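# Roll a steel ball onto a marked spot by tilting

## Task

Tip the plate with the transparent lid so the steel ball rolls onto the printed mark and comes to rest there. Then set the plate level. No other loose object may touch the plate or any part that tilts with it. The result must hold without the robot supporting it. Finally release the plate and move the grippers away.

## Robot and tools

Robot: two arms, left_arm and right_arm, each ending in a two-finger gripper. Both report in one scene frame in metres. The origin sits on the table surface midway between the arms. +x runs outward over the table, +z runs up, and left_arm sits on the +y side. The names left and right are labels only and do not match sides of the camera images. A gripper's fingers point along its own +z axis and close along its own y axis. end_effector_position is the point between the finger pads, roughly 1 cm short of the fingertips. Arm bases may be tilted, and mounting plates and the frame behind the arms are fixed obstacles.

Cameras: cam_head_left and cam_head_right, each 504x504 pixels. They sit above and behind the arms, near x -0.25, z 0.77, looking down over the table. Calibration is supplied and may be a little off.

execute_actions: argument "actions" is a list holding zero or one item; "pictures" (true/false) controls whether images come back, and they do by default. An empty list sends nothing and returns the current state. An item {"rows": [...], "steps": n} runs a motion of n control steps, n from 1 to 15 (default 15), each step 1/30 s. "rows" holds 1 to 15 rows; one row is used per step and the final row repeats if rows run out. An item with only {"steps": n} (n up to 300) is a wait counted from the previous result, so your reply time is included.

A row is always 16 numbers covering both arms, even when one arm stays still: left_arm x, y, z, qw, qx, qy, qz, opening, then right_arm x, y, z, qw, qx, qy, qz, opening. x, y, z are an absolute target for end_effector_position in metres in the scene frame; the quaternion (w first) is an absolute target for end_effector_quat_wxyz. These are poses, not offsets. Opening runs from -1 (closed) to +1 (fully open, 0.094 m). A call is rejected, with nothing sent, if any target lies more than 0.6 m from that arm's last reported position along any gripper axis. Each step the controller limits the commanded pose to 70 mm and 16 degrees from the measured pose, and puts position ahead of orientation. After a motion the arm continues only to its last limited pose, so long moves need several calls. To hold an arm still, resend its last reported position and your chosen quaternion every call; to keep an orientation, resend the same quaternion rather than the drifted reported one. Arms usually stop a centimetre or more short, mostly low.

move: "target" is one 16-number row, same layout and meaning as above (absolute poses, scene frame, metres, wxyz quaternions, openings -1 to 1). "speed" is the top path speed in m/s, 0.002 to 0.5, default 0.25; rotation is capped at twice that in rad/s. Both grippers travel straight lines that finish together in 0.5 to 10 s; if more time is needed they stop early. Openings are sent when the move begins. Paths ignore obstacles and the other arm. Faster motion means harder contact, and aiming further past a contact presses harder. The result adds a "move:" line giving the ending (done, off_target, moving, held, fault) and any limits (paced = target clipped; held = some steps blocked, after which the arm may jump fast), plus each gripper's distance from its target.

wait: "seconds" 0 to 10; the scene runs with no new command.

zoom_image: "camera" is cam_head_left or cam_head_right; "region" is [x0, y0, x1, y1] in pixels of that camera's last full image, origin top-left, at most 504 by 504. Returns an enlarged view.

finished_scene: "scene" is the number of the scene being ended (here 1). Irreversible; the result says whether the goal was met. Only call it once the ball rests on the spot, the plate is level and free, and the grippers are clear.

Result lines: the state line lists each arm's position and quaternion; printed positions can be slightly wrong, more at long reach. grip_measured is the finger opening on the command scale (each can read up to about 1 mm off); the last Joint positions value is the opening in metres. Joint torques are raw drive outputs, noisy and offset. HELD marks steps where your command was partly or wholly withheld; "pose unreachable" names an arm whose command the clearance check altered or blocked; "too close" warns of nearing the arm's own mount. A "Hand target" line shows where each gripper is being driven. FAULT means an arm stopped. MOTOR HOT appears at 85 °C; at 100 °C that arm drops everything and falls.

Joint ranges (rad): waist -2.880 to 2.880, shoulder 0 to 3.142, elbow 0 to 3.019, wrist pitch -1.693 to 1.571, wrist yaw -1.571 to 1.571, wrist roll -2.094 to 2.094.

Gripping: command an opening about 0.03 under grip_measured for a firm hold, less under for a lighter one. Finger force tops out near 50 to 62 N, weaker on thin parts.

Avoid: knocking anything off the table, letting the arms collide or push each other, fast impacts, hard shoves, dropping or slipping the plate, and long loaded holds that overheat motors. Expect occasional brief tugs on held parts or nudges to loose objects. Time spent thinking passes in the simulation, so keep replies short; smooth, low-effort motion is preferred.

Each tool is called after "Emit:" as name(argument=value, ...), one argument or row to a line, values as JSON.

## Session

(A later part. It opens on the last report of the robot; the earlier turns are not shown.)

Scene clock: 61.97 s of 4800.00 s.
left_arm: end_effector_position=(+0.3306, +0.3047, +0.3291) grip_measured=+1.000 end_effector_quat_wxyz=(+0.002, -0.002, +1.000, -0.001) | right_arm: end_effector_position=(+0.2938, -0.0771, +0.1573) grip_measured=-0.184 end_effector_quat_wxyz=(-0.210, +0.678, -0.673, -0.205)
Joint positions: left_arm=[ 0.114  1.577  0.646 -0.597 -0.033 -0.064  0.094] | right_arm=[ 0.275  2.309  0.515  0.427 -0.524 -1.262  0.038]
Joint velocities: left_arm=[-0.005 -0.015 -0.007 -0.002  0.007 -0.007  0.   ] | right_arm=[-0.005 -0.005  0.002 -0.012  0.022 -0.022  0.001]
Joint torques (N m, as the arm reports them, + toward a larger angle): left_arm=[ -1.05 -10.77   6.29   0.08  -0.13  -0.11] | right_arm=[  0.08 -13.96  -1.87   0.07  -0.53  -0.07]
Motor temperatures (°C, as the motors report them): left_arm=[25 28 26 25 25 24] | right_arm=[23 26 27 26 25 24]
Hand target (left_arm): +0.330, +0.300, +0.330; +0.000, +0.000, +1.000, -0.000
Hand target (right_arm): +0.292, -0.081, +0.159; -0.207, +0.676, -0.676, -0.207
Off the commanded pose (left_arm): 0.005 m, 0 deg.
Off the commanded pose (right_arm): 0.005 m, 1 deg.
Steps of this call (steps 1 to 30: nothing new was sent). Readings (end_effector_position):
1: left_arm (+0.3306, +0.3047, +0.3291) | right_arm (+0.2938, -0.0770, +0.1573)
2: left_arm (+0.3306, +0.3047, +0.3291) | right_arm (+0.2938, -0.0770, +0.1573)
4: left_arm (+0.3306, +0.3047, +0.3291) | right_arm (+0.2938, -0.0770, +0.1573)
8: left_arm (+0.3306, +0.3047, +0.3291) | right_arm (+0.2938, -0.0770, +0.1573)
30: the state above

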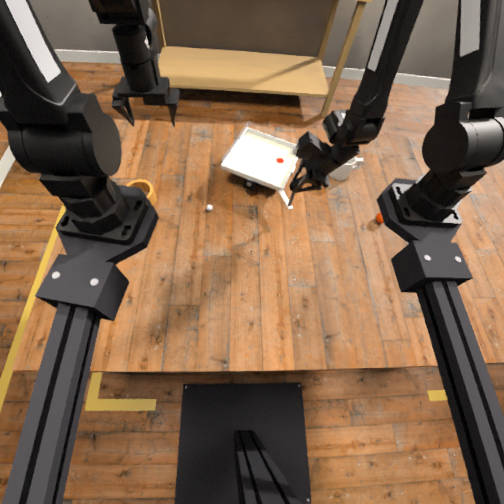

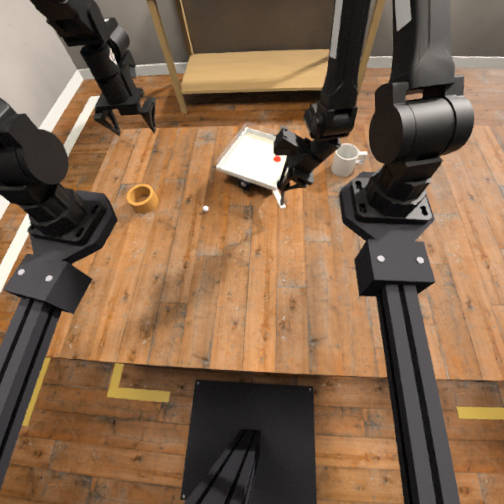

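Emit:
execute_actions(
  actions=[
    {"rows":[[0.33,0.3,0.33,0,0,1,0,1,0.285,-0.0625,0.147,0.213,-0.674,0.674,0.213,-0.21]]},
  ],
  pictures=false,
)

Emit:
execute_actions(
  actions=[
    {"steps":12},
  ],
)

Emit:
execute_actions(
  actions=[
    {"rows":[[0.33,0.3,0.33,0,0,1,0,1,0.291,-0.08,0.155,0.207,-0.676,0.676,0.207,-0.21]]},
  ],
)

Emit:
wait(
  seconds=2,
)

Emit:
zoom_image(
  camera="cam_head_left",
  region=[200,100,330,230],
)

Scene clock: 65.37 s of 4800.00 s.
left_arm: end_effector_position=(+0.3306, +0.3047, +0.3291) grip_measured=+1.000 end_effector_quat_wxyz=(+0.002, -0.002, +1.000, -0.001) | right_arm: end_effector_position=(+0.2923, -0.0736, +0.1539) grip_measured=-0.184 end_effector_quat_wxyz=(-0.218, +0.678, -0.673, -0.197)
Joint positions: left_arm=[ 0.114  1.577  0.646 -0.597 -0.033 -0.064  0.094] | right_arm=[ 0.294  2.333  0.506  0.494 -0.513 -1.236  0.038]
Joint velocities: left_arm=[-0.015  0.005 -0.017  0.002  0.007 -0.066  0.   ] | right_arm=[ 0.005  0.005 -0.017  0.002 -0.095  0.022 -0.   ]
Joint torques (N m, as the arm reports them, + toward a larger angle): left_arm=[ -1.21 -10.57   6.31   0.18  -0.12  -0.1 ] | right_arm=[  3.9  -10.53  -0.51   1.43  -1.15   0.5 ]
Motor temperatures (°C, as the motors report them): left_arm=[25 28 26 25 25 24] | right_arm=[23 26 27 26 25 24]
Hand target (left_arm): +0.330, +0.300, +0.330; +0.000, +0.000, +1.000, -0.000
Hand target (right_arm): +0.285, -0.063, +0.148; -0.213, +0.674, -0.674, -0.213
Off the commanded pose (left_arm): 0.005 m, 0 deg.
Off the commanded pose (right_arm): 0.015 m, 2 deg.
Steps of this call (steps 1 to 87: nothing new was sent; steps 88 to 102: all 15 steps of this action). Readings (end_effector_position):
88: left_arm (+0.3306, +0.3047, +0.3291) | right_arm (+0.2950, -0.0760, +0.1574)
89: left_arm (+0.3306, +0.3047, +0.3291) | right_arm (+0.2944, -0.0755, +0.1569)
91: left_arm (+0.3306, +0.3047, +0.3291) | right_arm (+0.2927, -0.0739, +0.1548)
95: left_arm (+0.3306, +0.3047, +0.3291) | right_arm (+0.2923, -0.0736, +0.1538)
102: the state above

Scene clock: 65.77 s of 4800.00 s.
left_arm: end_effector_position=(+0.3306, +0.3047, +0.3291) grip_measured=+1.000 end_effector_quat_wxyz=(+0.002, -0.002, +1.000, -0.001) | right_arm: end_effector_position=(+0.2923, -0.0736, +0.1539) grip_measured=-0.184 end_effector_quat_wxyz=(-0.218, +0.678, -0.673, -0.197)
Joint positions: left_arm=[ 0.114  1.577  0.646 -0.597 -0.033 -0.064  0.094] | right_arm=[ 0.294  2.333  0.506  0.494 -0.513 -1.236  0.038]
Joint velocities: left_arm=[-0.005 -0.005 -0.022 -0.002 -0.007 -0.022  0.   ] | right_arm=[-0.005 -0.015 -0.032  0.002 -0.022 -0.081  0.   ]
Joint torques (N m, as the arm reports them, + toward a larger angle): left_arm=[ -0.51 -10.87   6.6    0.09  -0.08  -0.08] | right_arm=[  3.92 -10.57  -0.51   1.42  -1.15   0.5 ]
Motor temperatures (°C, as the motors report them): left_arm=[25 28 26 25 25 24] | right_arm=[23 26 27 26 25 24]
Hand target (left_arm): +0.330, +0.300, +0.330; +0.000, +0.000, +1.000, -0.000
Hand target (right_arm): +0.285, -0.063, +0.148; -0.213, +0.674, -0.674, -0.213
Off the commanded pose (left_arm): 0.005 m, 0 deg.
Off the commanded pose (right_arm): 0.015 m, 2 deg.
Steps of this call (steps 1 to 12: nothing new was sent). Readings (end_effector_position):
1: left_arm (+0.3306, +0.3047, +0.3291) | right_arm (+0.2923, -0.0736, +0.1539)
2: left_arm (+0.3306, +0.3047, +0.3291) | right_arm (+0.2923, -0.0736, +0.1539)
4: left_arm (+0.3306, +0.3047, +0.3291) | right_arm (+0.2923, -0.0736, +0.1539)
8: left_arm (+0.3306, +0.3047, +0.3291) | right_arm (+0.2923, -0.0736, +0.1539)
12: the state above

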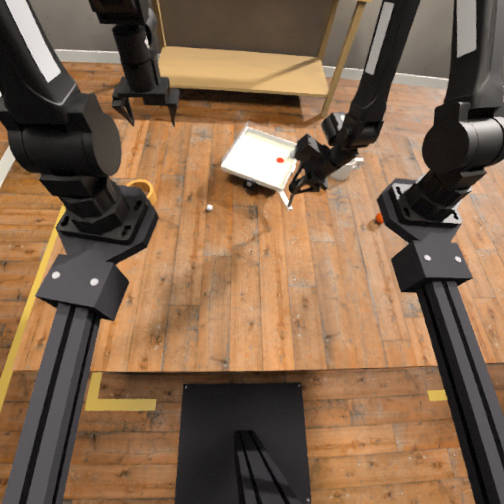

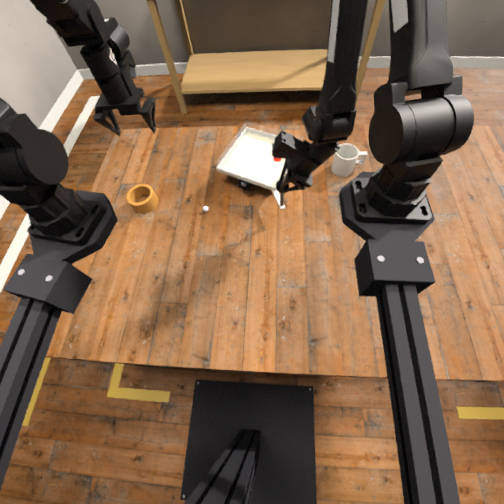

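Scene clock: 66.27 s of 4800.00 s.
left_arm: end_effector_position=(+0.3306, +0.3047, +0.3291) grip_measured=+1.000 end_effector_quat_wxyz=(+0.002, -0.002, +1.000, -0.001) | right_arm: end_effector_position=(+0.2928, -0.0771, +0.1547) grip_measured=-0.184 end_effector_quat_wxyz=(-0.213, +0.679, -0.673, -0.203)
Joint positions: left_arm=[ 0.114  1.577  0.646 -0.597 -0.033 -0.064  0.094] | right_arm=[ 0.276  2.322  0.514  0.448 -0.523 -1.262  0.038]
Joint velocities: left_arm=[-0.005 -0.005 -0.002 -0.007 -0.081  0.051  0.   ] | right_arm=[ 0.015 -0.005 -0.027  0.002  0.022  0.022 -0.   ]
Joint torques (N m, as the arm reports them, + toward a larger angle): left_arm=[ -0.84 -11.17   6.35   0.    -0.12  -0.12] | right_arm=[  0.32 -13.47  -1.57  -0.04  -0.54  -0.03]
Motor temperatures (°C, as the motors report them): left_arm=[25 28 26 25 25 24] | right_arm=[23 26 27 26 25 24]
Hand target (left_arm): +0.330, +0.300, +0.330; +0.000, +0.000, +1.000, -0.000
Hand target (right_arm): +0.291, -0.080, +0.155; -0.207, +0.676, -0.676, -0.207
Off the commanded pose (left_arm): 0.005 m, 0 deg.
Off the commanded pose (right_arm): 0.003 m, 1 deg.
Steps of this call (steps 1 to 15: all 15 steps of this action). Readings (end_effector_position):
1: left_arm (+0.3306, +0.3047, +0.3291) | right_arm (+0.2911, -0.0746, +0.1536)
2: left_arm (+0.3306, +0.3047, +0.3291) | right_arm (+0.2916, -0.0750, +0.1538)
4: left_arm (+0.3306, +0.3047, +0.3291) | right_arm (+0.2925, -0.0766, +0.1547)
8: left_arm (+0.3306, +0.3047, +0.3291) | right_arm (+0.2929, -0.0771, +0.1547)
15: the state above

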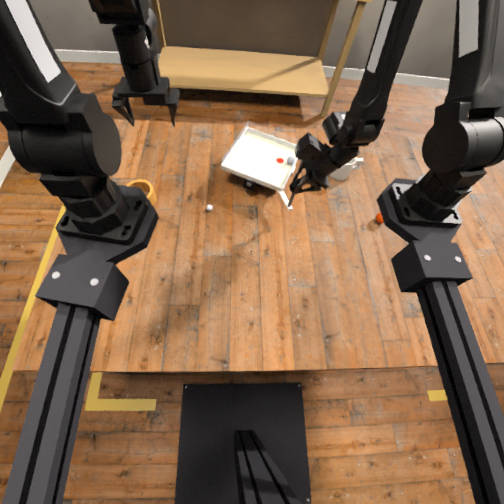

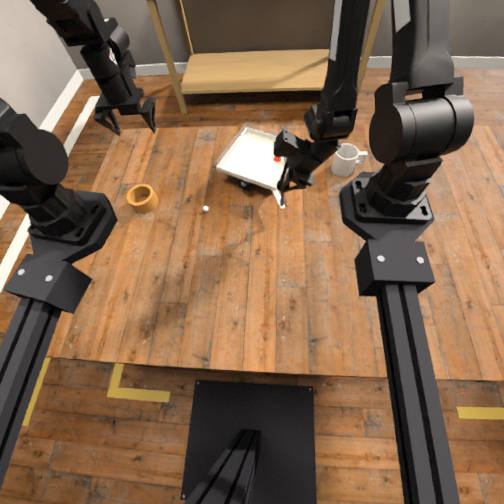

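Scene clock: 68.27 s of 4800.00 s.
left_arm: end_effector_position=(+0.3306, +0.3047, +0.3291) grip_measured=+1.000 end_effector_quat_wxyz=(+0.002, -0.002, +1.000, -0.001) | right_arm: end_effector_position=(+0.2928, -0.0771, +0.1547) grip_measured=-0.184 end_effector_quat_wxyz=(-0.213, +0.679, -0.673, -0.203)
Joint positions: left_arm=[ 0.114  1.577  0.646 -0.597 -0.033 -0.064  0.094] | right_arm=[ 0.276  2.322  0.514  0.448 -0.523 -1.262  0.038]
Joint velocities: left_arm=[-0.005  0.005 -0.002 -0.002 -0.037 -0.007  0.   ] | right_arm=[-0.005  0.005  0.007 -0.002  0.037  0.007 -0.   ]
Joint torques (N m, as the arm reports them, + toward a larger angle): left_arm=[ -1.08 -10.84   6.22  -0.12  -0.11  -0.1 ] | right_arm=[  0.29 -13.44  -1.56  -0.04  -0.54  -0.03]
Motor temperatures (°C, as the motors report them): left_arm=[25 28 26 25 25 24] | right_arm=[23 26 27 26 25 24]
Hand target (left_arm): +0.330, +0.300, +0.330; +0.000, +0.000, +1.000, -0.000
Hand target (right_arm): +0.291, -0.080, +0.155; -0.207, +0.676, -0.676, -0.207
Off the commanded pose (left_arm): 0.005 m, 0 deg.
Off the commanded pose (right_arm): 0.003 m, 1 deg.
Steps of this call (steps 1 to 60: nothing new was sent). Readings (end_effector_position):
1: left_arm (+0.3306, +0.3047, +0.3291) | right_arm (+0.2928, -0.0771, +0.1547)
2: left_arm (+0.3306, +0.3047, +0.3291) | right_arm (+0.2928, -0.0771, +0.1547)
4: left_arm (+0.3306, +0.3047, +0.3291) | right_arm (+0.2928, -0.0771, +0.1547)
8: left_arm (+0.3306, +0.3047, +0.3291) | right_arm (+0.2928, -0.0771, +0.1547)
60: the state above

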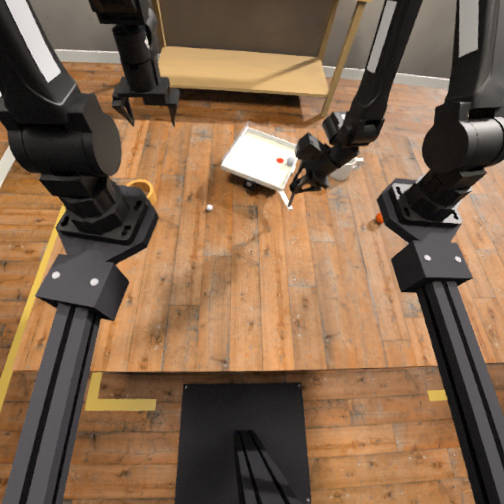

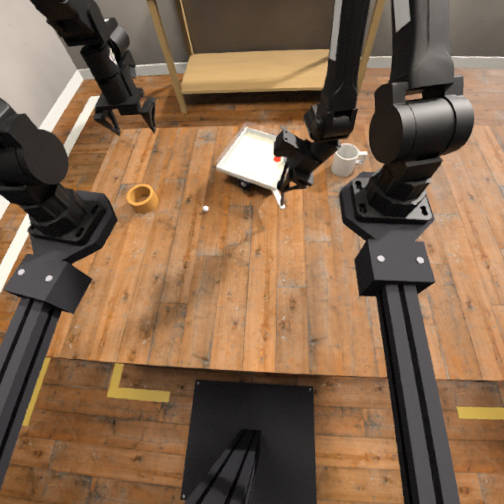

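Region (200, 100, 330, 230) of cam_head_left's 504x504 image, scaled by 3.877, with more detail than that image has.

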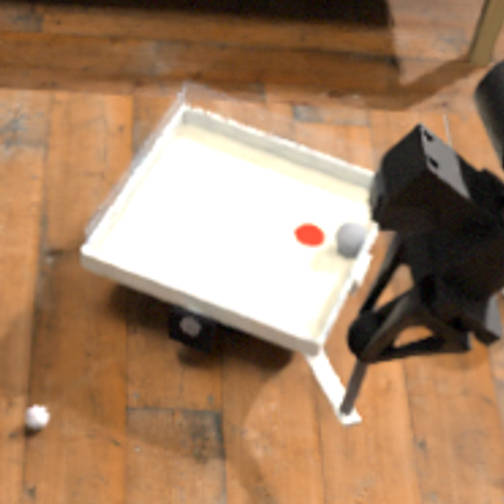

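Emit:
execute_actions(
  actions=[
    {"rows":[[0.33,0.3,0.33,0,0,1,0,1,0.29,-0.066,0.157,0.21,-0.675,0.675,0.21,-0.21]]},
  ],
)

Emit:
execute_actions(
  actions=[
    {"rows":[[0.33,0.3,0.33,0,0,1,0,1,0.291,-0.079,0.155,0.207,-0.676,0.676,0.207,-0.21]]},
  ],
  pictures=false,
)

Emit:
wait(
  seconds=1,
)

Emit:
zoom_image(
  camera="cam_head_left",
  region=[200,100,330,230],
)

Scene clock: 70.90 s of 4800.00 s.
left_arm: end_effector_position=(+0.3306, +0.3047, +0.3291) grip_measured=+1.000 end_effector_quat_wxyz=(+0.002, -0.002, +1.000, -0.001) | right_arm: end_effector_position=(+0.2930, -0.0762, +0.1542) grip_measured=-0.184 end_effector_quat_wxyz=(-0.211, +0.678, -0.675, -0.200)
Joint positions: left_arm=[ 0.114  1.577  0.646 -0.597 -0.033 -0.064  0.094] | right_arm=[ 0.284  2.322  0.513  0.453 -0.513 -1.249  0.038]
Joint velocities: left_arm=[ 0.005 -0.015 -0.017  0.002 -0.037 -0.022  0.   ] | right_arm=[-0.024  0.005 -0.027 -0.002 -0.007  0.037 -0.001]
Joint torques (N m, as the arm reports them, + toward a larger angle): left_arm=[ -1.03 -11.19   6.48   0.14  -0.12  -0.09] | right_arm=[  3.69 -13.55  -1.48   0.94  -0.94   0.48]
Motor temperatures (°C, as the motors report them): left_arm=[25 28 26 25 25 24] | right_arm=[23 26 27 26 25 24]
Hand target (left_arm): +0.330, +0.300, +0.330; +0.000, +0.000, +1.000, -0.000
Hand target (right_arm): +0.290, -0.066, +0.157; -0.210, +0.675, -0.675, -0.210
Off the commanded pose (left_arm): 0.005 m, 0 deg.
Off the commanded pose (right_arm): 0.011 m, 1 deg.
Steps of this call (steps 1 to 64: nothing new was sent; steps 65 to 79: all 15 steps of this action). Readings (end_effector_position):
65: left_arm (+0.3306, +0.3047, +0.3291) | right_arm (+0.2929, -0.0766, +0.1548)
66: left_arm (+0.3306, +0.3047, +0.3291) | right_arm (+0.2932, -0.0764, +0.1546)
68: left_arm (+0.3306, +0.3047, +0.3291) | right_arm (+0.2930, -0.0761, +0.1542)
72: left_arm (+0.3306, +0.3047, +0.3291) | right_arm (+0.2930, -0.0762, +0.1542)
79: the state above

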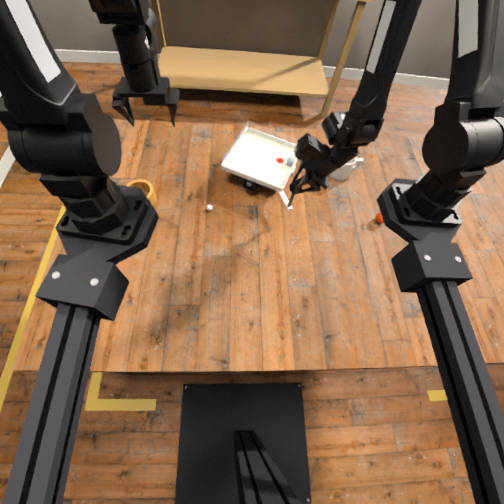

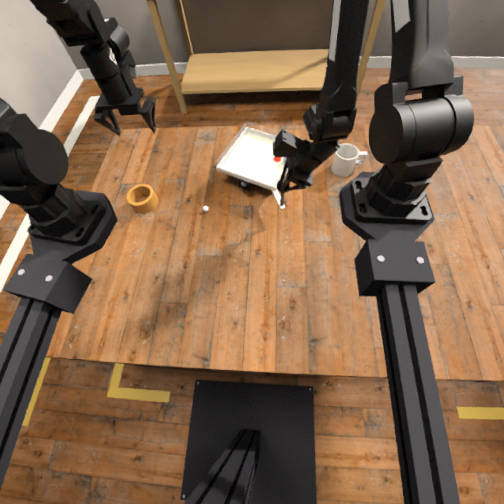

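Scene clock: 71.40 s of 4800.00 s.
left_arm: end_effector_position=(+0.3306, +0.3047, +0.3291) grip_measured=+1.000 end_effector_quat_wxyz=(+0.002, -0.002, +1.000, -0.001) | right_arm: end_effector_position=(+0.2927, -0.0770, +0.1545) grip_measured=-0.184 end_effector_quat_wxyz=(-0.212, +0.679, -0.673, -0.202)
Joint positions: left_arm=[ 0.114  1.577  0.646 -0.597 -0.033 -0.064  0.094] | right_arm=[ 0.279  2.322  0.513  0.449 -0.519 -1.259  0.038]
Joint velocities: left_arm=[-0.015 -0.015 -0.007 -0.007  0.037  0.051  0.   ] | right_arm=[ 0.005  0.005 -0.007  0.012 -0.139 -0.007  0.001]
Joint torques (N m, as the arm reports them, + toward a larger angle): left_arm=[ -1.05 -11.26   6.39  -0.09  -0.11  -0.12] | right_arm=[  0.45 -13.4   -1.52  -0.01  -0.68   0.  ]
Motor temperatures (°C, as the motors report them): left_arm=[25 28 26 25 25 24] | right_arm=[23 26 27 26 25 24]
Hand target (left_arm): +0.330, +0.300, +0.330; +0.000, +0.000, +1.000, -0.000
Hand target (right_arm): +0.291, -0.079, +0.155; -0.207, +0.676, -0.676, -0.207
Off the commanded pose (left_arm): 0.005 m, 0 deg.
Off the commanded pose (right_arm): 0.003 m, 1 deg.
Steps of this call (steps 1 to 15: all 15 steps of this action). Readings (end_effector_position):
1: left_arm (+0.3306, +0.3047, +0.3291) | right_arm (+0.2928, -0.0764, +0.1541)
2: left_arm (+0.3306, +0.3047, +0.3291) | right_arm (+0.2926, -0.0767, +0.1542)
4: left_arm (+0.3306, +0.3047, +0.3291) | right_arm (+0.2926, -0.0769, +0.1545)
8: left_arm (+0.3306, +0.3047, +0.3291) | right_arm (+0.2927, -0.0770, +0.1545)
15: the state above

Scene clock: 72.40 s of 4800.00 s.
left_arm: end_effector_position=(+0.3306, +0.3047, +0.3291) grip_measured=+1.000 end_effector_quat_wxyz=(+0.002, -0.002, +1.000, -0.001) | right_arm: end_effector_position=(+0.2927, -0.0770, +0.1545) grip_measured=-0.184 end_effector_quat_wxyz=(-0.212, +0.679, -0.673, -0.202)
Joint positions: left_arm=[ 0.114  1.577  0.646 -0.597 -0.033 -0.064  0.094] | right_arm=[ 0.279  2.322  0.513  0.449 -0.519 -1.259  0.038]
Joint velocities: left_arm=[-0.005 -0.005 -0.007  0.002 -0.037 -0.007  0.   ] | right_arm=[-0.015  0.015  0.022  0.022 -0.022  0.007 -0.001]
Joint torques (N m, as the arm reports them, + toward a larger angle): left_arm=[ -1.64 -10.78   6.3   -0.1   -0.14  -0.07] | right_arm=[  0.45 -13.45  -1.52  -0.01  -0.68   0.01]
Motor temperatures (°C, as the motors report them): left_arm=[25 28 26 25 25 24] | right_arm=[23 27 27 26 25 24]
Hand target (left_arm): +0.330, +0.300, +0.330; +0.000, +0.000, +1.000, -0.000
Hand target (right_arm): +0.291, -0.079, +0.155; -0.207, +0.676, -0.676, -0.207
Off the commanded pose (left_arm): 0.005 m, 0 deg.
Off the commanded pose (right_arm): 0.003 m, 1 deg.
Steps of this call (steps 1 to 30: nothing new was sent). Readings (end_effector_position):
1: left_arm (+0.3306, +0.3047, +0.3291) | right_arm (+0.2927, -0.0770, +0.1545)
2: left_arm (+0.3306, +0.3047, +0.3291) | right_arm (+0.2927, -0.0770, +0.1545)
4: left_arm (+0.3306, +0.3047, +0.3291) | right_arm (+0.2927, -0.0770, +0.1545)
8: left_arm (+0.3306, +0.3047, +0.3291) | right_arm (+0.2927, -0.0770, +0.1545)
30: the state above

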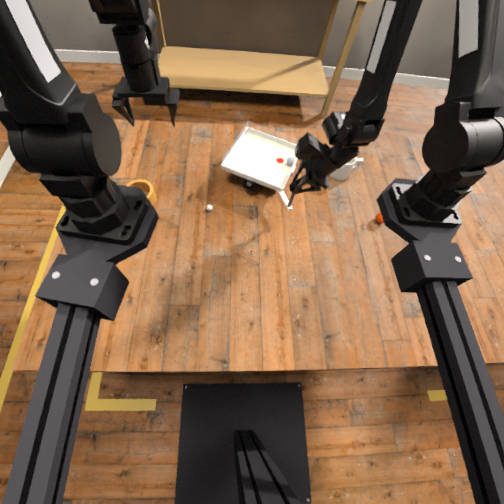

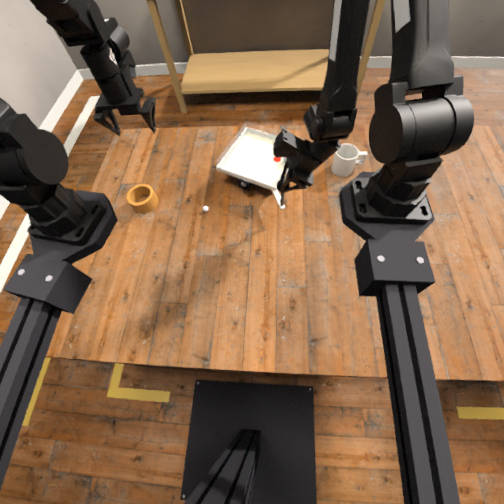

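Region (200, 100, 330, 230) of cam_head_left's 504x504 image, scaled by 3.877, with more detail than that image has.

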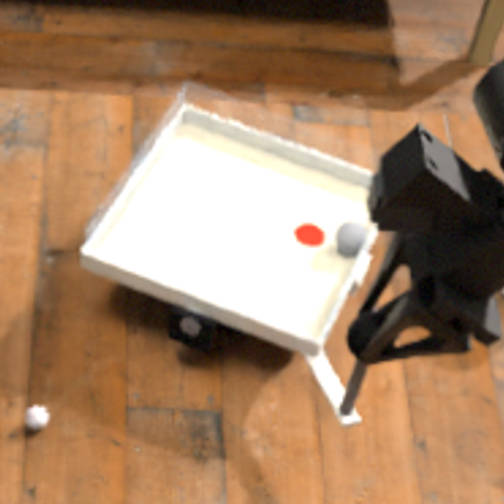

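Emit:
execute_actions(
  actions=[
    {"rows":[[0.33,0.3,0.33,0,0,1,0,1,0.29,-0.066,0.157,0.21,-0.675,0.675,0.21,-0.21]],"steps":6},
  ],
  pictures=false,
)

Emit:
execute_actions(
  actions=[
    {"rows":[[0.33,0.3,0.33,0,0,1,0,1,0.291,-0.063,0.161,0.21,-0.675,0.675,0.21,-0.21]]},
  ],
)

Emit:
wait(
  seconds=0.5,
)

Emit:
zoom_image(
  camera="cam_head_left",
  region=[200,100,330,230],
)

Scene clock: 74.53 s of 4800.00 s.
left_arm: end_effector_position=(+0.3306, +0.3047, +0.3291) grip_measured=+1.000 end_effector_quat_wxyz=(+0.002, -0.002, +1.000, -0.001) | right_arm: end_effector_position=(+0.2929, -0.0761, +0.1542) grip_measured=-0.184 end_effector_quat_wxyz=(-0.211, +0.678, -0.675, -0.200)
Joint positions: left_arm=[ 0.114  1.577  0.646 -0.597 -0.033 -0.064  0.094] | right_arm=[ 0.284  2.322  0.513  0.453 -0.514 -1.249  0.038]
Joint velocities: left_arm=[-0.024 -0.005 -0.007 -0.012  0.007  0.081  0.   ] | right_arm=[-0.005 -0.005 -0.022 -0.017 -0.022  0.007  0.001]
Joint torques (N m, as the arm reports them, + toward a larger angle): left_arm=[ -0.49 -11.07   6.4    0.    -0.09  -0.06] | right_arm=[  4.   -13.7   -1.46   0.94  -0.93   0.49]
Motor temperatures (°C, as the motors report them): left_arm=[25 28 26 25 25 24] | right_arm=[23 27 27 26 25 24]
Hand target (left_arm): +0.330, +0.300, +0.330; +0.000, +0.000, +1.000, -0.000
Hand target (right_arm): +0.290, -0.066, +0.157; -0.210, +0.675, -0.675, -0.211
Off the commanded pose (left_arm): 0.005 m, 0 deg.
Off the commanded pose (right_arm): 0.011 m, 1 deg.
Steps of this call (steps 1 to 58: nothing new was sent; steps 59 to 64: all 6 steps of this action). Readings (end_effector_position):
59: left_arm (+0.3306, +0.3047, +0.3291) | right_arm (+0.2928, -0.0766, +0.1545)
60: left_arm (+0.3306, +0.3047, +0.3291) | right_arm (+0.2931, -0.0763, +0.1545)
62: left_arm (+0.3306, +0.3047, +0.3291) | right_arm (+0.2929, -0.0761, +0.1542)
64: the state above

Scene clock: 75.03 s of 4800.00 s.
left_arm: end_effector_position=(+0.3306, +0.3047, +0.3291) grip_measured=+1.000 end_effector_quat_wxyz=(+0.002, -0.002, +1.000, -0.001) | right_arm: end_effector_position=(+0.2934, -0.0739, +0.1566) grip_measured=-0.184 end_effector_quat_wxyz=(-0.211, +0.678, -0.676, -0.199)
Joint positions: left_arm=[ 0.114  1.577  0.646 -0.597 -0.033 -0.064  0.094] | right_arm=[ 0.294  2.313  0.51   0.453 -0.508 -1.236  0.038]
Joint velocities: left_arm=[-0.015 -0.005 -0.007  0.007 -0.037  0.037  0.   ] | right_arm=[ 0.005  0.005 -0.012  0.002  0.037 -0.007  0.   ]
Joint torques (N m, as the arm reports them, + toward a larger angle): left_arm=[ -1.5  -11.38   6.3   -0.03  -0.13  -0.09] | right_arm=[  3.77 -14.04  -1.34   0.66  -1.04   0.47]
Motor temperatures (°C, as the motors report them): left_arm=[25 28 26 25 25 24] | right_arm=[23 27 27 26 25 24]
Hand target (left_arm): +0.330, +0.300, +0.330; +0.000, +0.000, +1.000, -0.000
Hand target (right_arm): +0.291, -0.063, +0.161; -0.210, +0.675, -0.675, -0.210
Off the commanded pose (left_arm): 0.005 m, 0 deg.
Off the commanded pose (right_arm): 0.012 m, 1 deg.
Steps of this call (steps 1 to 15: all 15 steps of this action). Readings (end_effector_position):
1: left_arm (+0.3306, +0.3047, +0.3291) | right_arm (+0.2929, -0.0760, +0.1544)
2: left_arm (+0.3306, +0.3047, +0.3291) | right_arm (+0.2931, -0.0758, +0.1547)
4: left_arm (+0.3306, +0.3047, +0.3291) | right_arm (+0.2933, -0.0749, +0.1558)
8: left_arm (+0.3306, +0.3047, +0.3291) | right_arm (+0.2934, -0.0739, +0.1566)
15: the state above

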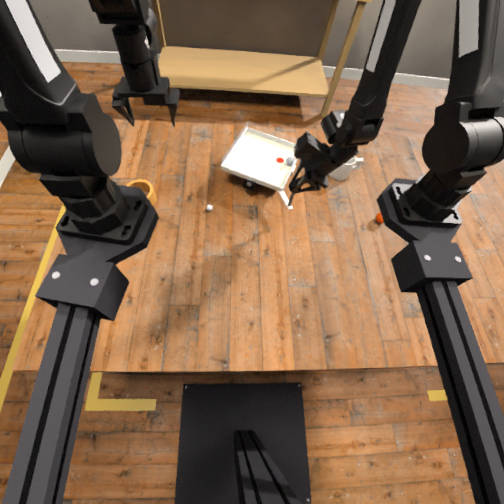

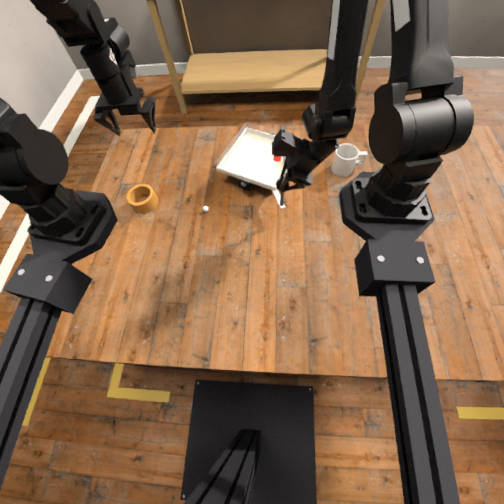

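Scene clock: 75.53 s of 4800.00 s.
left_arm: end_effector_position=(+0.3306, +0.3047, +0.3291) grip_measured=+1.000 end_effector_quat_wxyz=(+0.002, -0.002, +1.000, -0.001) | right_arm: end_effector_position=(+0.2934, -0.0739, +0.1566) grip_measured=-0.184 end_effector_quat_wxyz=(-0.211, +0.678, -0.676, -0.199)
Joint positions: left_arm=[ 0.114  1.577  0.646 -0.597 -0.033 -0.064  0.094] | right_arm=[ 0.294  2.313  0.51   0.453 -0.508 -1.236  0.038]
Joint velocities: left_arm=[-0.015 -0.005 -0.007 -0.007  0.037 -0.095  0.   ] | right_arm=[-0.015 -0.005  0.012 -0.007 -0.037  0.037  0.   ]
Joint torques (N m, as the arm reports them, + toward a larger angle): left_arm=[ -0.24 -11.41   6.31   0.    -0.1   -0.12] | right_arm=[  3.75 -14.04  -1.33   0.66  -1.04   0.47]
Motor temperatures (°C, as the motors report them): left_arm=[25 28 26 25 25 24] | right_arm=[23 27 27 26 25 24]
Hand target (left_arm): +0.330, +0.300, +0.330; +0.000, +0.000, +1.000, -0.000
Hand target (right_arm): +0.291, -0.063, +0.161; -0.210, +0.675, -0.675, -0.210
Off the commanded pose (left_arm): 0.005 m, 0 deg.
Off the commanded pose (right_arm): 0.012 m, 1 deg.
Steps of this call (steps 1 to 15: nothing new was sent). Readings (end_effector_position):
1: left_arm (+0.3306, +0.3047, +0.3291) | right_arm (+0.2934, -0.0739, +0.1566)
2: left_arm (+0.3306, +0.3047, +0.3291) | right_arm (+0.2934, -0.0739, +0.1566)
4: left_arm (+0.3306, +0.3047, +0.3291) | right_arm (+0.2934, -0.0739, +0.1566)
8: left_arm (+0.3306, +0.3047, +0.3291) | right_arm (+0.2934, -0.0739, +0.1566)
15: the state above

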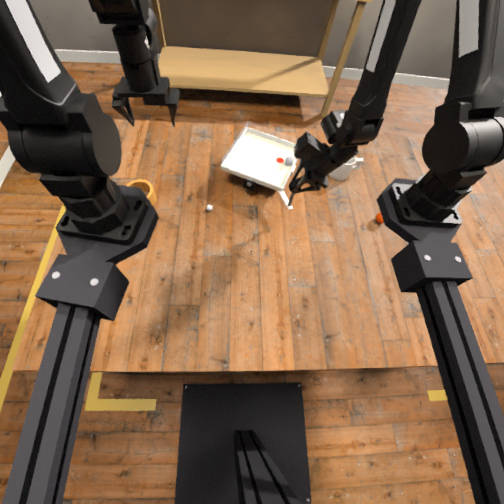

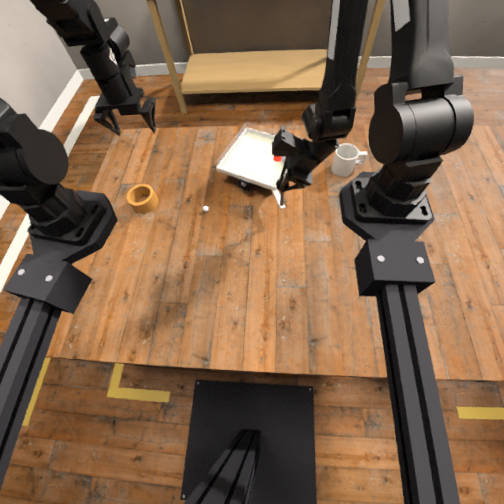

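Region (200, 100, 330, 230) of cam_head_left's 504x504 image, scaled by 3.877, with more detail than that image has.

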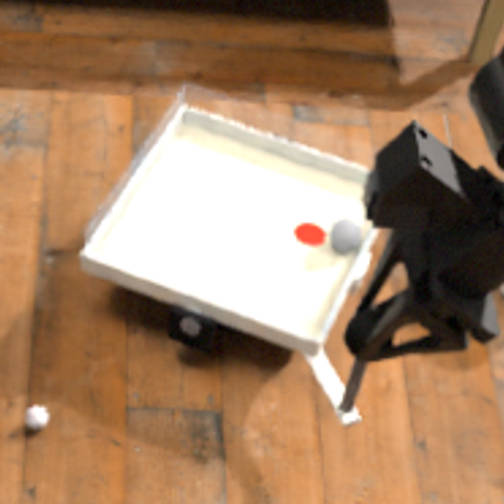

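Emit:
execute_actions(
  actions=[
    {"rows":[[0.33,0.3,0.33,0,0,1,0,1,0.289,-0.081,0.150,0.207,-0.676,0.676,0.207,-0.21]]},
  ],
)

Scene clock: 77.00 s of 4800.00 s.
left_arm: end_effector_position=(+0.3306, +0.3047, +0.3291) grip_measured=+1.000 end_effector_quat_wxyz=(+0.002, -0.002, +1.000, -0.001) | right_arm: end_effector_position=(+0.2943, -0.0752, +0.1579) grip_measured=-0.184 end_effector_quat_wxyz=(-0.216, +0.678, -0.673, -0.204)
Joint positions: left_arm=[ 0.114  1.577  0.646 -0.597 -0.033 -0.064  0.094] | right_arm=[ 0.28   2.313  0.51   0.451 -0.526 -1.253  0.038]
Joint velocities: left_arm=[-0.005 -0.005 -0.002 -0.012 -0.007  0.051  0.   ] | right_arm=[ 0.005  0.005 -0.002 -0.017  0.051  0.007  0.001]
Joint torques (N m, as the arm reports them, + toward a larger angle): left_arm=[-1.44 -9.85  6.39 -0.12 -0.11 -0.06] | right_arm=[ -0.14 -10.99  -1.04   0.55  -0.43  -0.16]
Motor temperatures (°C, as the motors report them): left_arm=[25 28 26 25 25 24] | right_arm=[23 27 27 26 25 24]
Hand target (left_arm): +0.330, +0.300, +0.330; +0.000, +0.000, +1.000, -0.000
Hand target (right_arm): +0.289, -0.081, +0.150; -0.207, +0.676, -0.676, -0.207
Off the commanded pose (left_arm): 0.005 m, 0 deg.
Off the commanded pose (right_arm): 0.011 m, 1 deg.
Steps of this call (steps 1 to 29: nothing new was sent; steps 30 to 44: all 15 steps of this action). Readings (end_effector_position):
30: left_arm (+0.3306, +0.3047, +0.3291) | right_arm (+0.2937, -0.0744, +0.1566)
31: left_arm (+0.3306, +0.3047, +0.3291) | right_arm (+0.2941, -0.0747, +0.1571)
33: left_arm (+0.3306, +0.3047, +0.3291) | right_arm (+0.2943, -0.0751, +0.1578)
37: left_arm (+0.3306, +0.3047, +0.3291) | right_arm (+0.2943, -0.0752, +0.1579)
44: the state above

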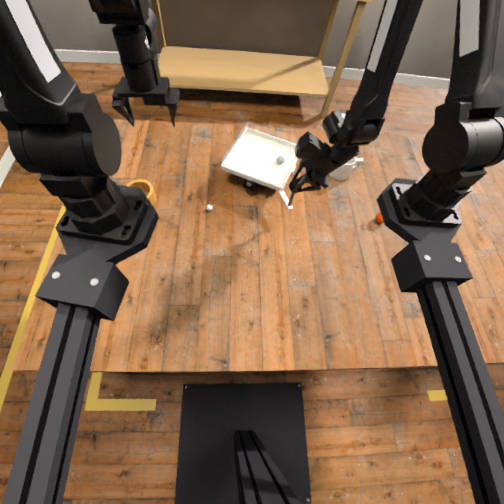

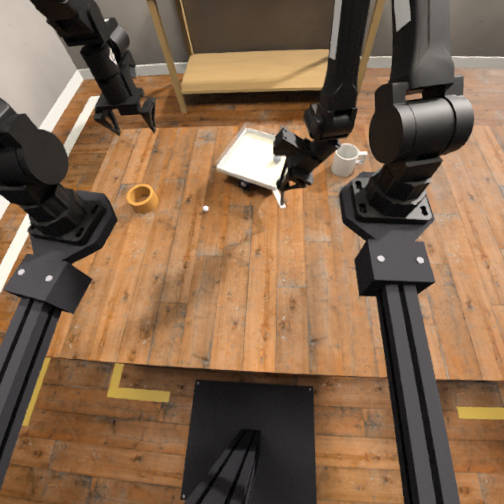

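Emit:
execute_actions(
  actions=[
    {"rows":[[0.33,0.3,0.33,0,0,1,0,1,0.288,-0.083,0.147,0.207,-0.676,0.676,0.207,-0.21]]},
  ],
)

Emit:
zoom_image(
  camera="cam_head_left",
  region=[200,100,330,230],
)

Scene clock: 79.00 s of 4800.00 s.
left_arm: end_effector_position=(+0.3306, +0.3047, +0.3291) grip_measured=+1.000 end_effector_quat_wxyz=(+0.002, -0.002, +1.000, -0.001) | right_arm: end_effector_position=(+0.2938, -0.0763, +0.1566) grip_measured=-0.184 end_effector_quat_wxyz=(-0.216, +0.678, -0.672, -0.205)
Joint positions: left_arm=[ 0.114  1.577  0.646 -0.597 -0.033 -0.064  0.094] | right_arm=[ 0.275  2.318  0.512  0.451 -0.529 -1.26   0.038]
Joint velocities: left_arm=[-0.015 -0.005 -0.002 -0.022 -0.037 -0.066  0.   ] | right_arm=[-0.015 -0.015  0.007  0.007  0.051  0.022 -0.   ]
Joint torques (N m, as the arm reports them, + toward a larger angle): left_arm=[ -1.19 -10.83   6.3   -0.18  -0.11  -0.03] | right_arm=[ -0.34 -10.52  -1.07   0.79  -0.36  -0.16]
Motor temperatures (°C, as the motors report them): left_arm=[25 28 26 25 25 24] | right_arm=[23 27 27 26 25 24]
Hand target (left_arm): +0.330, +0.300, +0.330; +0.000, +0.000, +1.000, -0.000
Hand target (right_arm): +0.287, -0.083, +0.147; -0.207, +0.676, -0.676, -0.207
Off the commanded pose (left_arm): 0.005 m, 0 deg.
Off the commanded pose (right_arm): 0.013 m, 1 deg.
Steps of this call (steps 1 to 45: nothing new was sent; steps 46 to 60: all 15 steps of this action). Readings (end_effector_position):
46: left_arm (+0.3306, +0.3047, +0.3291) | right_arm (+0.2941, -0.0753, +0.1578)
47: left_arm (+0.3306, +0.3047, +0.3291) | right_arm (+0.2941, -0.0754, +0.1577)
49: left_arm (+0.3306, +0.3047, +0.3291) | right_arm (+0.2939, -0.0760, +0.1570)
53: left_arm (+0.3306, +0.3047, +0.3291) | right_arm (+0.2938, -0.0763, +0.1566)
60: the state above

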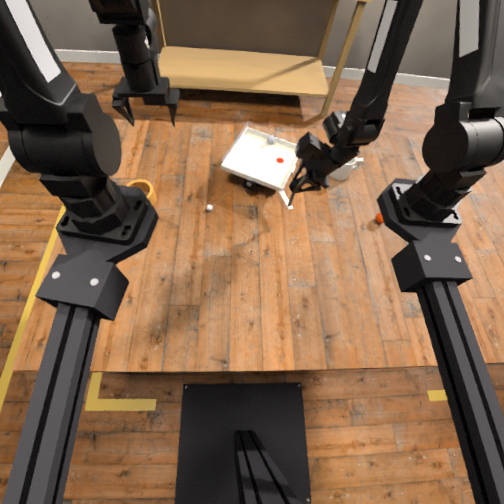

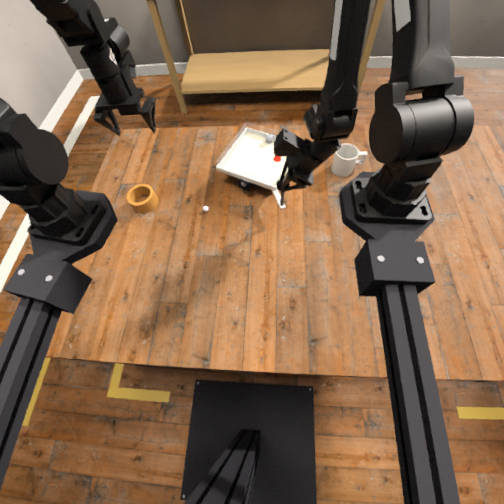

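Region (200, 100, 330, 230) of cam_head_left's 504x504 image, scaled by 3.877, with more detail than that image has.

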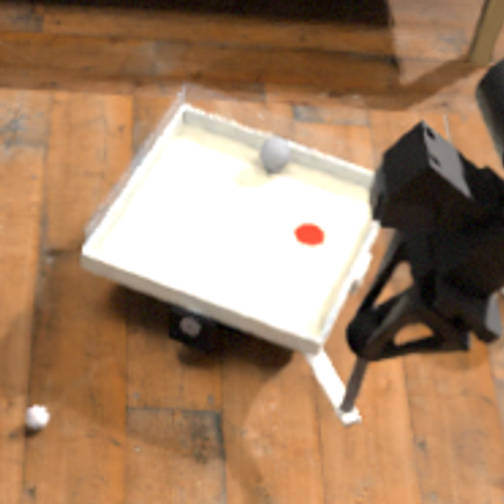

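Emit:
execute_actions(
  actions=[
    {"rows":[[0.33,0.3,0.33,0,0,1,0,1,0.286,-0.076,0.143,0.207,-0.676,0.676,0.207,-0.21]]},
  ],
  pictures=false,
)

Emit:
execute_actions(
  actions=[
    {"steps":10},
  ],
)

Emit:
execute_actions(
  actions=[
    {"rows":[[0.33,0.3,0.33,0,0,1,0,1,0.291,-0.073,0.1565,0.207,-0.676,0.676,0.207,-0.21]]},
  ],
)

Emit:
wait(
  seconds=1.5,
)

Emit:
zoom_image(
  camera="cam_head_left",
  region=[200,100,330,230],
)

Scene clock: 83.33 s of 4800.00 s.
left_arm: end_effector_position=(+0.3306, +0.3047, +0.3291) grip_measured=+1.000 end_effector_quat_wxyz=(+0.002, -0.002, +1.000, -0.001) | right_arm: end_effector_position=(+0.2932, -0.0774, +0.1529) grip_measured=-0.184 end_effector_quat_wxyz=(-0.217, +0.678, -0.673, -0.201)
Joint positions: left_arm=[ 0.114  1.577  0.646 -0.597 -0.033 -0.064  0.094] | right_arm=[ 0.275  2.334  0.512  0.471 -0.523 -1.258  0.038]
Joint velocities: left_arm=[-0.005 -0.005 -0.002 -0.017  0.022 -0.007  0.   ] | right_arm=[-0.005  0.015 -0.002 -0.002 -0.051 -0.037 -0.001]
Joint torques (N m, as the arm reports them, + toward a larger angle): left_arm=[ -0.96 -10.71   6.15  -0.05  -0.06  -0.13] | right_arm=[  1.96 -10.23  -0.83   1.19  -0.43   0.17]
Motor temperatures (°C, as the motors report them): left_arm=[25 28 26 25 25 24] | right_arm=[23 27 27 26 25 24]
Hand target (left_arm): +0.330, +0.300, +0.330; +0.000, +0.000, +1.000, -0.000
Hand target (right_arm): +0.286, -0.076, +0.143; -0.207, +0.676, -0.676, -0.207
Off the commanded pose (left_arm): 0.005 m, 0 deg.
Off the commanded pose (right_arm): 0.012 m, 1 deg.
Steps of this call (steps 1 to 115: nothing new was sent; steps 116 to 130: all 15 steps of this action). Readings (end_effector_position):
116: left_arm (+0.3306, +0.3047, +0.3291) | right_arm (+0.2942, -0.0763, +0.1564)
117: left_arm (+0.3306, +0.3047, +0.3291) | right_arm (+0.2940, -0.0765, +0.1556)
119: left_arm (+0.3306, +0.3047, +0.3291) | right_arm (+0.2932, -0.0774, +0.1535)
123: left_arm (+0.3306, +0.3047, +0.3291) | right_arm (+0.2932, -0.0774, +0.1529)
130: the state above

Scene clock: 83.67 s of 4800.00 s.
left_arm: end_effector_position=(+0.3306, +0.3047, +0.3291) grip_measured=+1.000 end_effector_quat_wxyz=(+0.002, -0.002, +1.000, -0.001) | right_arm: end_effector_position=(+0.2932, -0.0774, +0.1529) grip_measured=-0.184 end_effector_quat_wxyz=(-0.217, +0.678, -0.673, -0.201)
Joint positions: left_arm=[ 0.114  1.577  0.646 -0.597 -0.033 -0.064  0.094] | right_arm=[ 0.275  2.334  0.512  0.471 -0.523 -1.258  0.038]
Joint velocities: left_arm=[-0.015 -0.015 -0.002 -0.002  0.007 -0.051  0.   ] | right_arm=[-0.005  0.005 -0.012  0.002  0.066  0.037 -0.   ]
Joint torques (N m, as the arm reports them, + toward a larger angle): left_arm=[ -1.19 -10.66   6.28  -0.05  -0.13  -0.09] | right_arm=[  2.22 -10.21  -0.83   1.2   -0.44   0.16]
Motor temperatures (°C, as the motors report them): left_arm=[25 28 26 25 25 24] | right_arm=[23 26 27 26 25 24]
Hand target (left_arm): +0.330, +0.300, +0.330; +0.000, +0.000, +1.000, -0.000
Hand target (right_arm): +0.286, -0.076, +0.143; -0.207, +0.676, -0.676, -0.207
Off the commanded pose (left_arm): 0.005 m, 0 deg.
Off the commanded pose (right_arm): 0.012 m, 1 deg.
Steps of this call (steps 1 to 10: nothing new was sent). Readings (end_effector_position):
1: left_arm (+0.3306, +0.3047, +0.3291) | right_arm (+0.2932, -0.0774, +0.1529)
2: left_arm (+0.3306, +0.3047, +0.3291) | right_arm (+0.2932, -0.0774, +0.1529)
4: left_arm (+0.3306, +0.3047, +0.3291) | right_arm (+0.2932, -0.0774, +0.1529)
8: left_arm (+0.3306, +0.3047, +0.3291) | right_arm (+0.2932, -0.0774, +0.1529)
10: the state above

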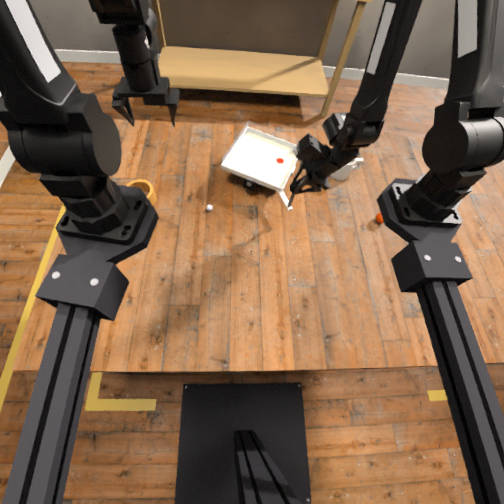

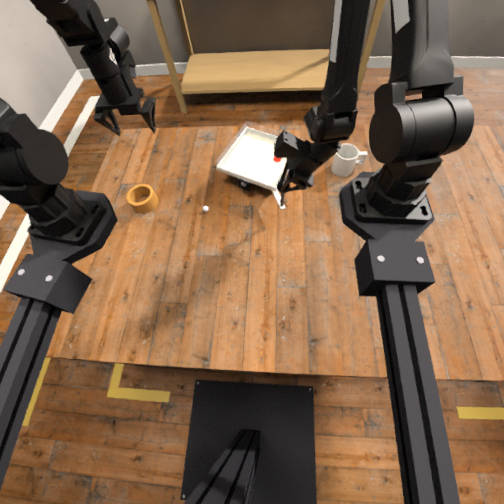

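Scene clock: 84.17 s of 4800.00 s.
left_arm: end_effector_position=(+0.3306, +0.3047, +0.3291) grip_measured=+1.000 end_effector_quat_wxyz=(+0.002, -0.002, +1.000, -0.001) | right_arm: end_effector_position=(+0.2931, -0.0780, +0.1543) grip_measured=-0.184 end_effector_quat_wxyz=(-0.213, +0.678, -0.674, -0.201)
Joint positions: left_arm=[ 0.114  1.577  0.646 -0.597 -0.033 -0.064  0.094] | right_arm=[ 0.275  2.324  0.512  0.454 -0.519 -1.258  0.038]
Joint velocities: left_arm=[-0.005  0.015  0.007 -0.007 -0.037  0.007  0.   ] | right_arm=[-0.005 -0.005  0.012  0.012 -0.051  0.037  0.001]
Joint torques (N m, as the arm reports them, + toward a larger angle): left_arm=[ -1.08 -10.96   6.43  -0.03  -0.08  -0.12] | right_arm=[  2.64 -13.95  -1.46   0.14  -0.52   0.29]
Motor temperatures (°C, as the motors report them): left_arm=[25 28 26 25 25 24] | right_arm=[23 27 27 26 25 24]
Hand target (left_arm): +0.330, +0.300, +0.330; +0.000, +0.000, +1.000, -0.000
Hand target (right_arm): +0.291, -0.073, +0.156; -0.207, +0.676, -0.676, -0.207
Off the commanded pose (left_arm): 0.005 m, 0 deg.
Off the commanded pose (right_arm): 0.006 m, 1 deg.
Steps of this call (steps 1 to 15: all 15 steps of this action). Readings (end_effector_position):
1: left_arm (+0.3306, +0.3047, +0.3291) | right_arm (+0.2925, -0.0776, +0.1529)
2: left_arm (+0.3306, +0.3047, +0.3291) | right_arm (+0.2924, -0.0777, +0.1533)
4: left_arm (+0.3306, +0.3047, +0.3291) | right_arm (+0.2930, -0.0779, +0.1541)
8: left_arm (+0.3306, +0.3047, +0.3291) | right_arm (+0.2931, -0.0780, +0.1543)
15: the state above

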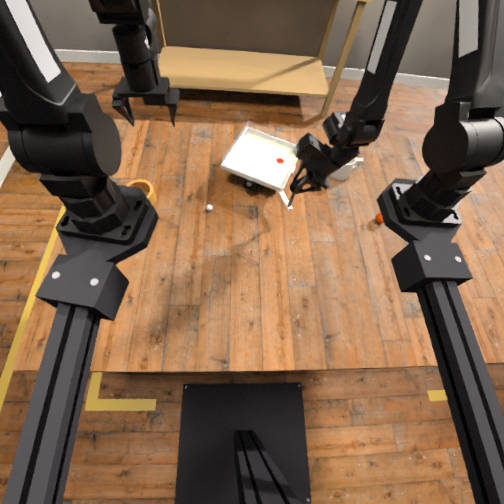

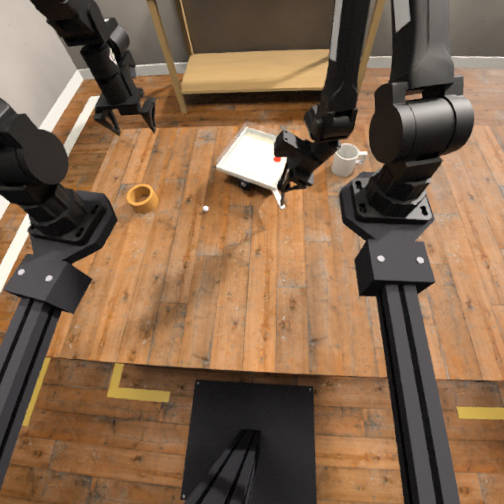

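Scene clock: 85.67 s of 4800.00 s.
left_arm: end_effector_position=(+0.3306, +0.3047, +0.3291) grip_measured=+1.000 end_effector_quat_wxyz=(+0.002, -0.002, +1.000, -0.001) | right_arm: end_effector_position=(+0.2931, -0.0780, +0.1543) grip_measured=-0.184 end_effector_quat_wxyz=(-0.213, +0.678, -0.674, -0.201)
Joint positions: left_arm=[ 0.114  1.577  0.646 -0.597 -0.033 -0.064  0.094] | right_arm=[ 0.275  2.324  0.512  0.454 -0.519 -1.258  0.038]
Joint velocities: left_arm=[-0.005  0.005 -0.022  0.007  0.154  0.007  0.   ] | right_arm=[-0.005 -0.005 -0.002  0.007 -0.081 -0.037  0.001]
Joint torques (N m, as the arm reports them, + toward a larger angle): left_arm=[ -2.19 -10.99   6.29  -0.13  -0.14  -0.11] | right_arm=[  2.62 -13.95  -1.47   0.15  -0.52   0.29]
Motor temperatures (°C, as the motors report them): left_arm=[25 28 26 25 25 24] | right_arm=[23 27 27 26 25 24]
Hand target (left_arm): +0.330, +0.300, +0.330; +0.000, +0.000, +1.000, -0.000
Hand target (right_arm): +0.291, -0.073, +0.156; -0.207, +0.676, -0.676, -0.207
Off the commanded pose (left_arm): 0.005 m, 0 deg.
Off the commanded pose (right_arm): 0.006 m, 1 deg.
Steps of this call (steps 1 to 45: nothing new was sent). Readings (end_effector_position):
1: left_arm (+0.3306, +0.3047, +0.3291) | right_arm (+0.2931, -0.0780, +0.1543)
2: left_arm (+0.3306, +0.3047, +0.3291) | right_arm (+0.2931, -0.0780, +0.1543)
4: left_arm (+0.3306, +0.3047, +0.3291) | right_arm (+0.2931, -0.0780, +0.1543)
8: left_arm (+0.3306, +0.3047, +0.3291) | right_arm (+0.2931, -0.0780, +0.1543)
45: the state above

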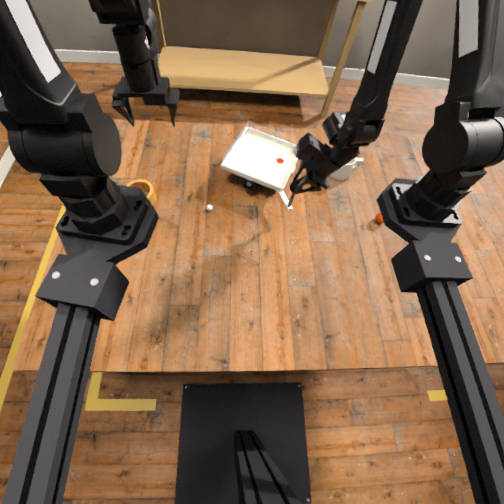

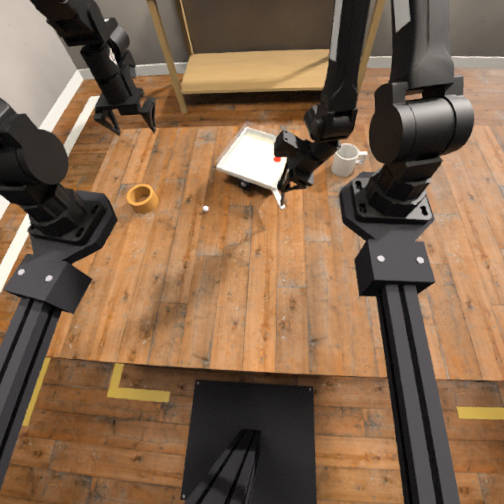

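Region (200, 100, 330, 230) of cam_head_left's 504x504 image, scaled by 3.877, with more detail than that image has.

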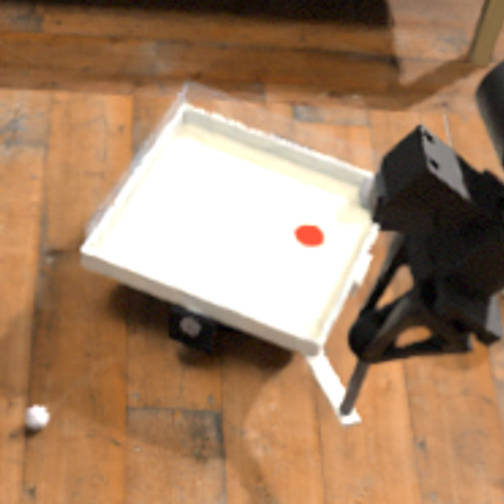

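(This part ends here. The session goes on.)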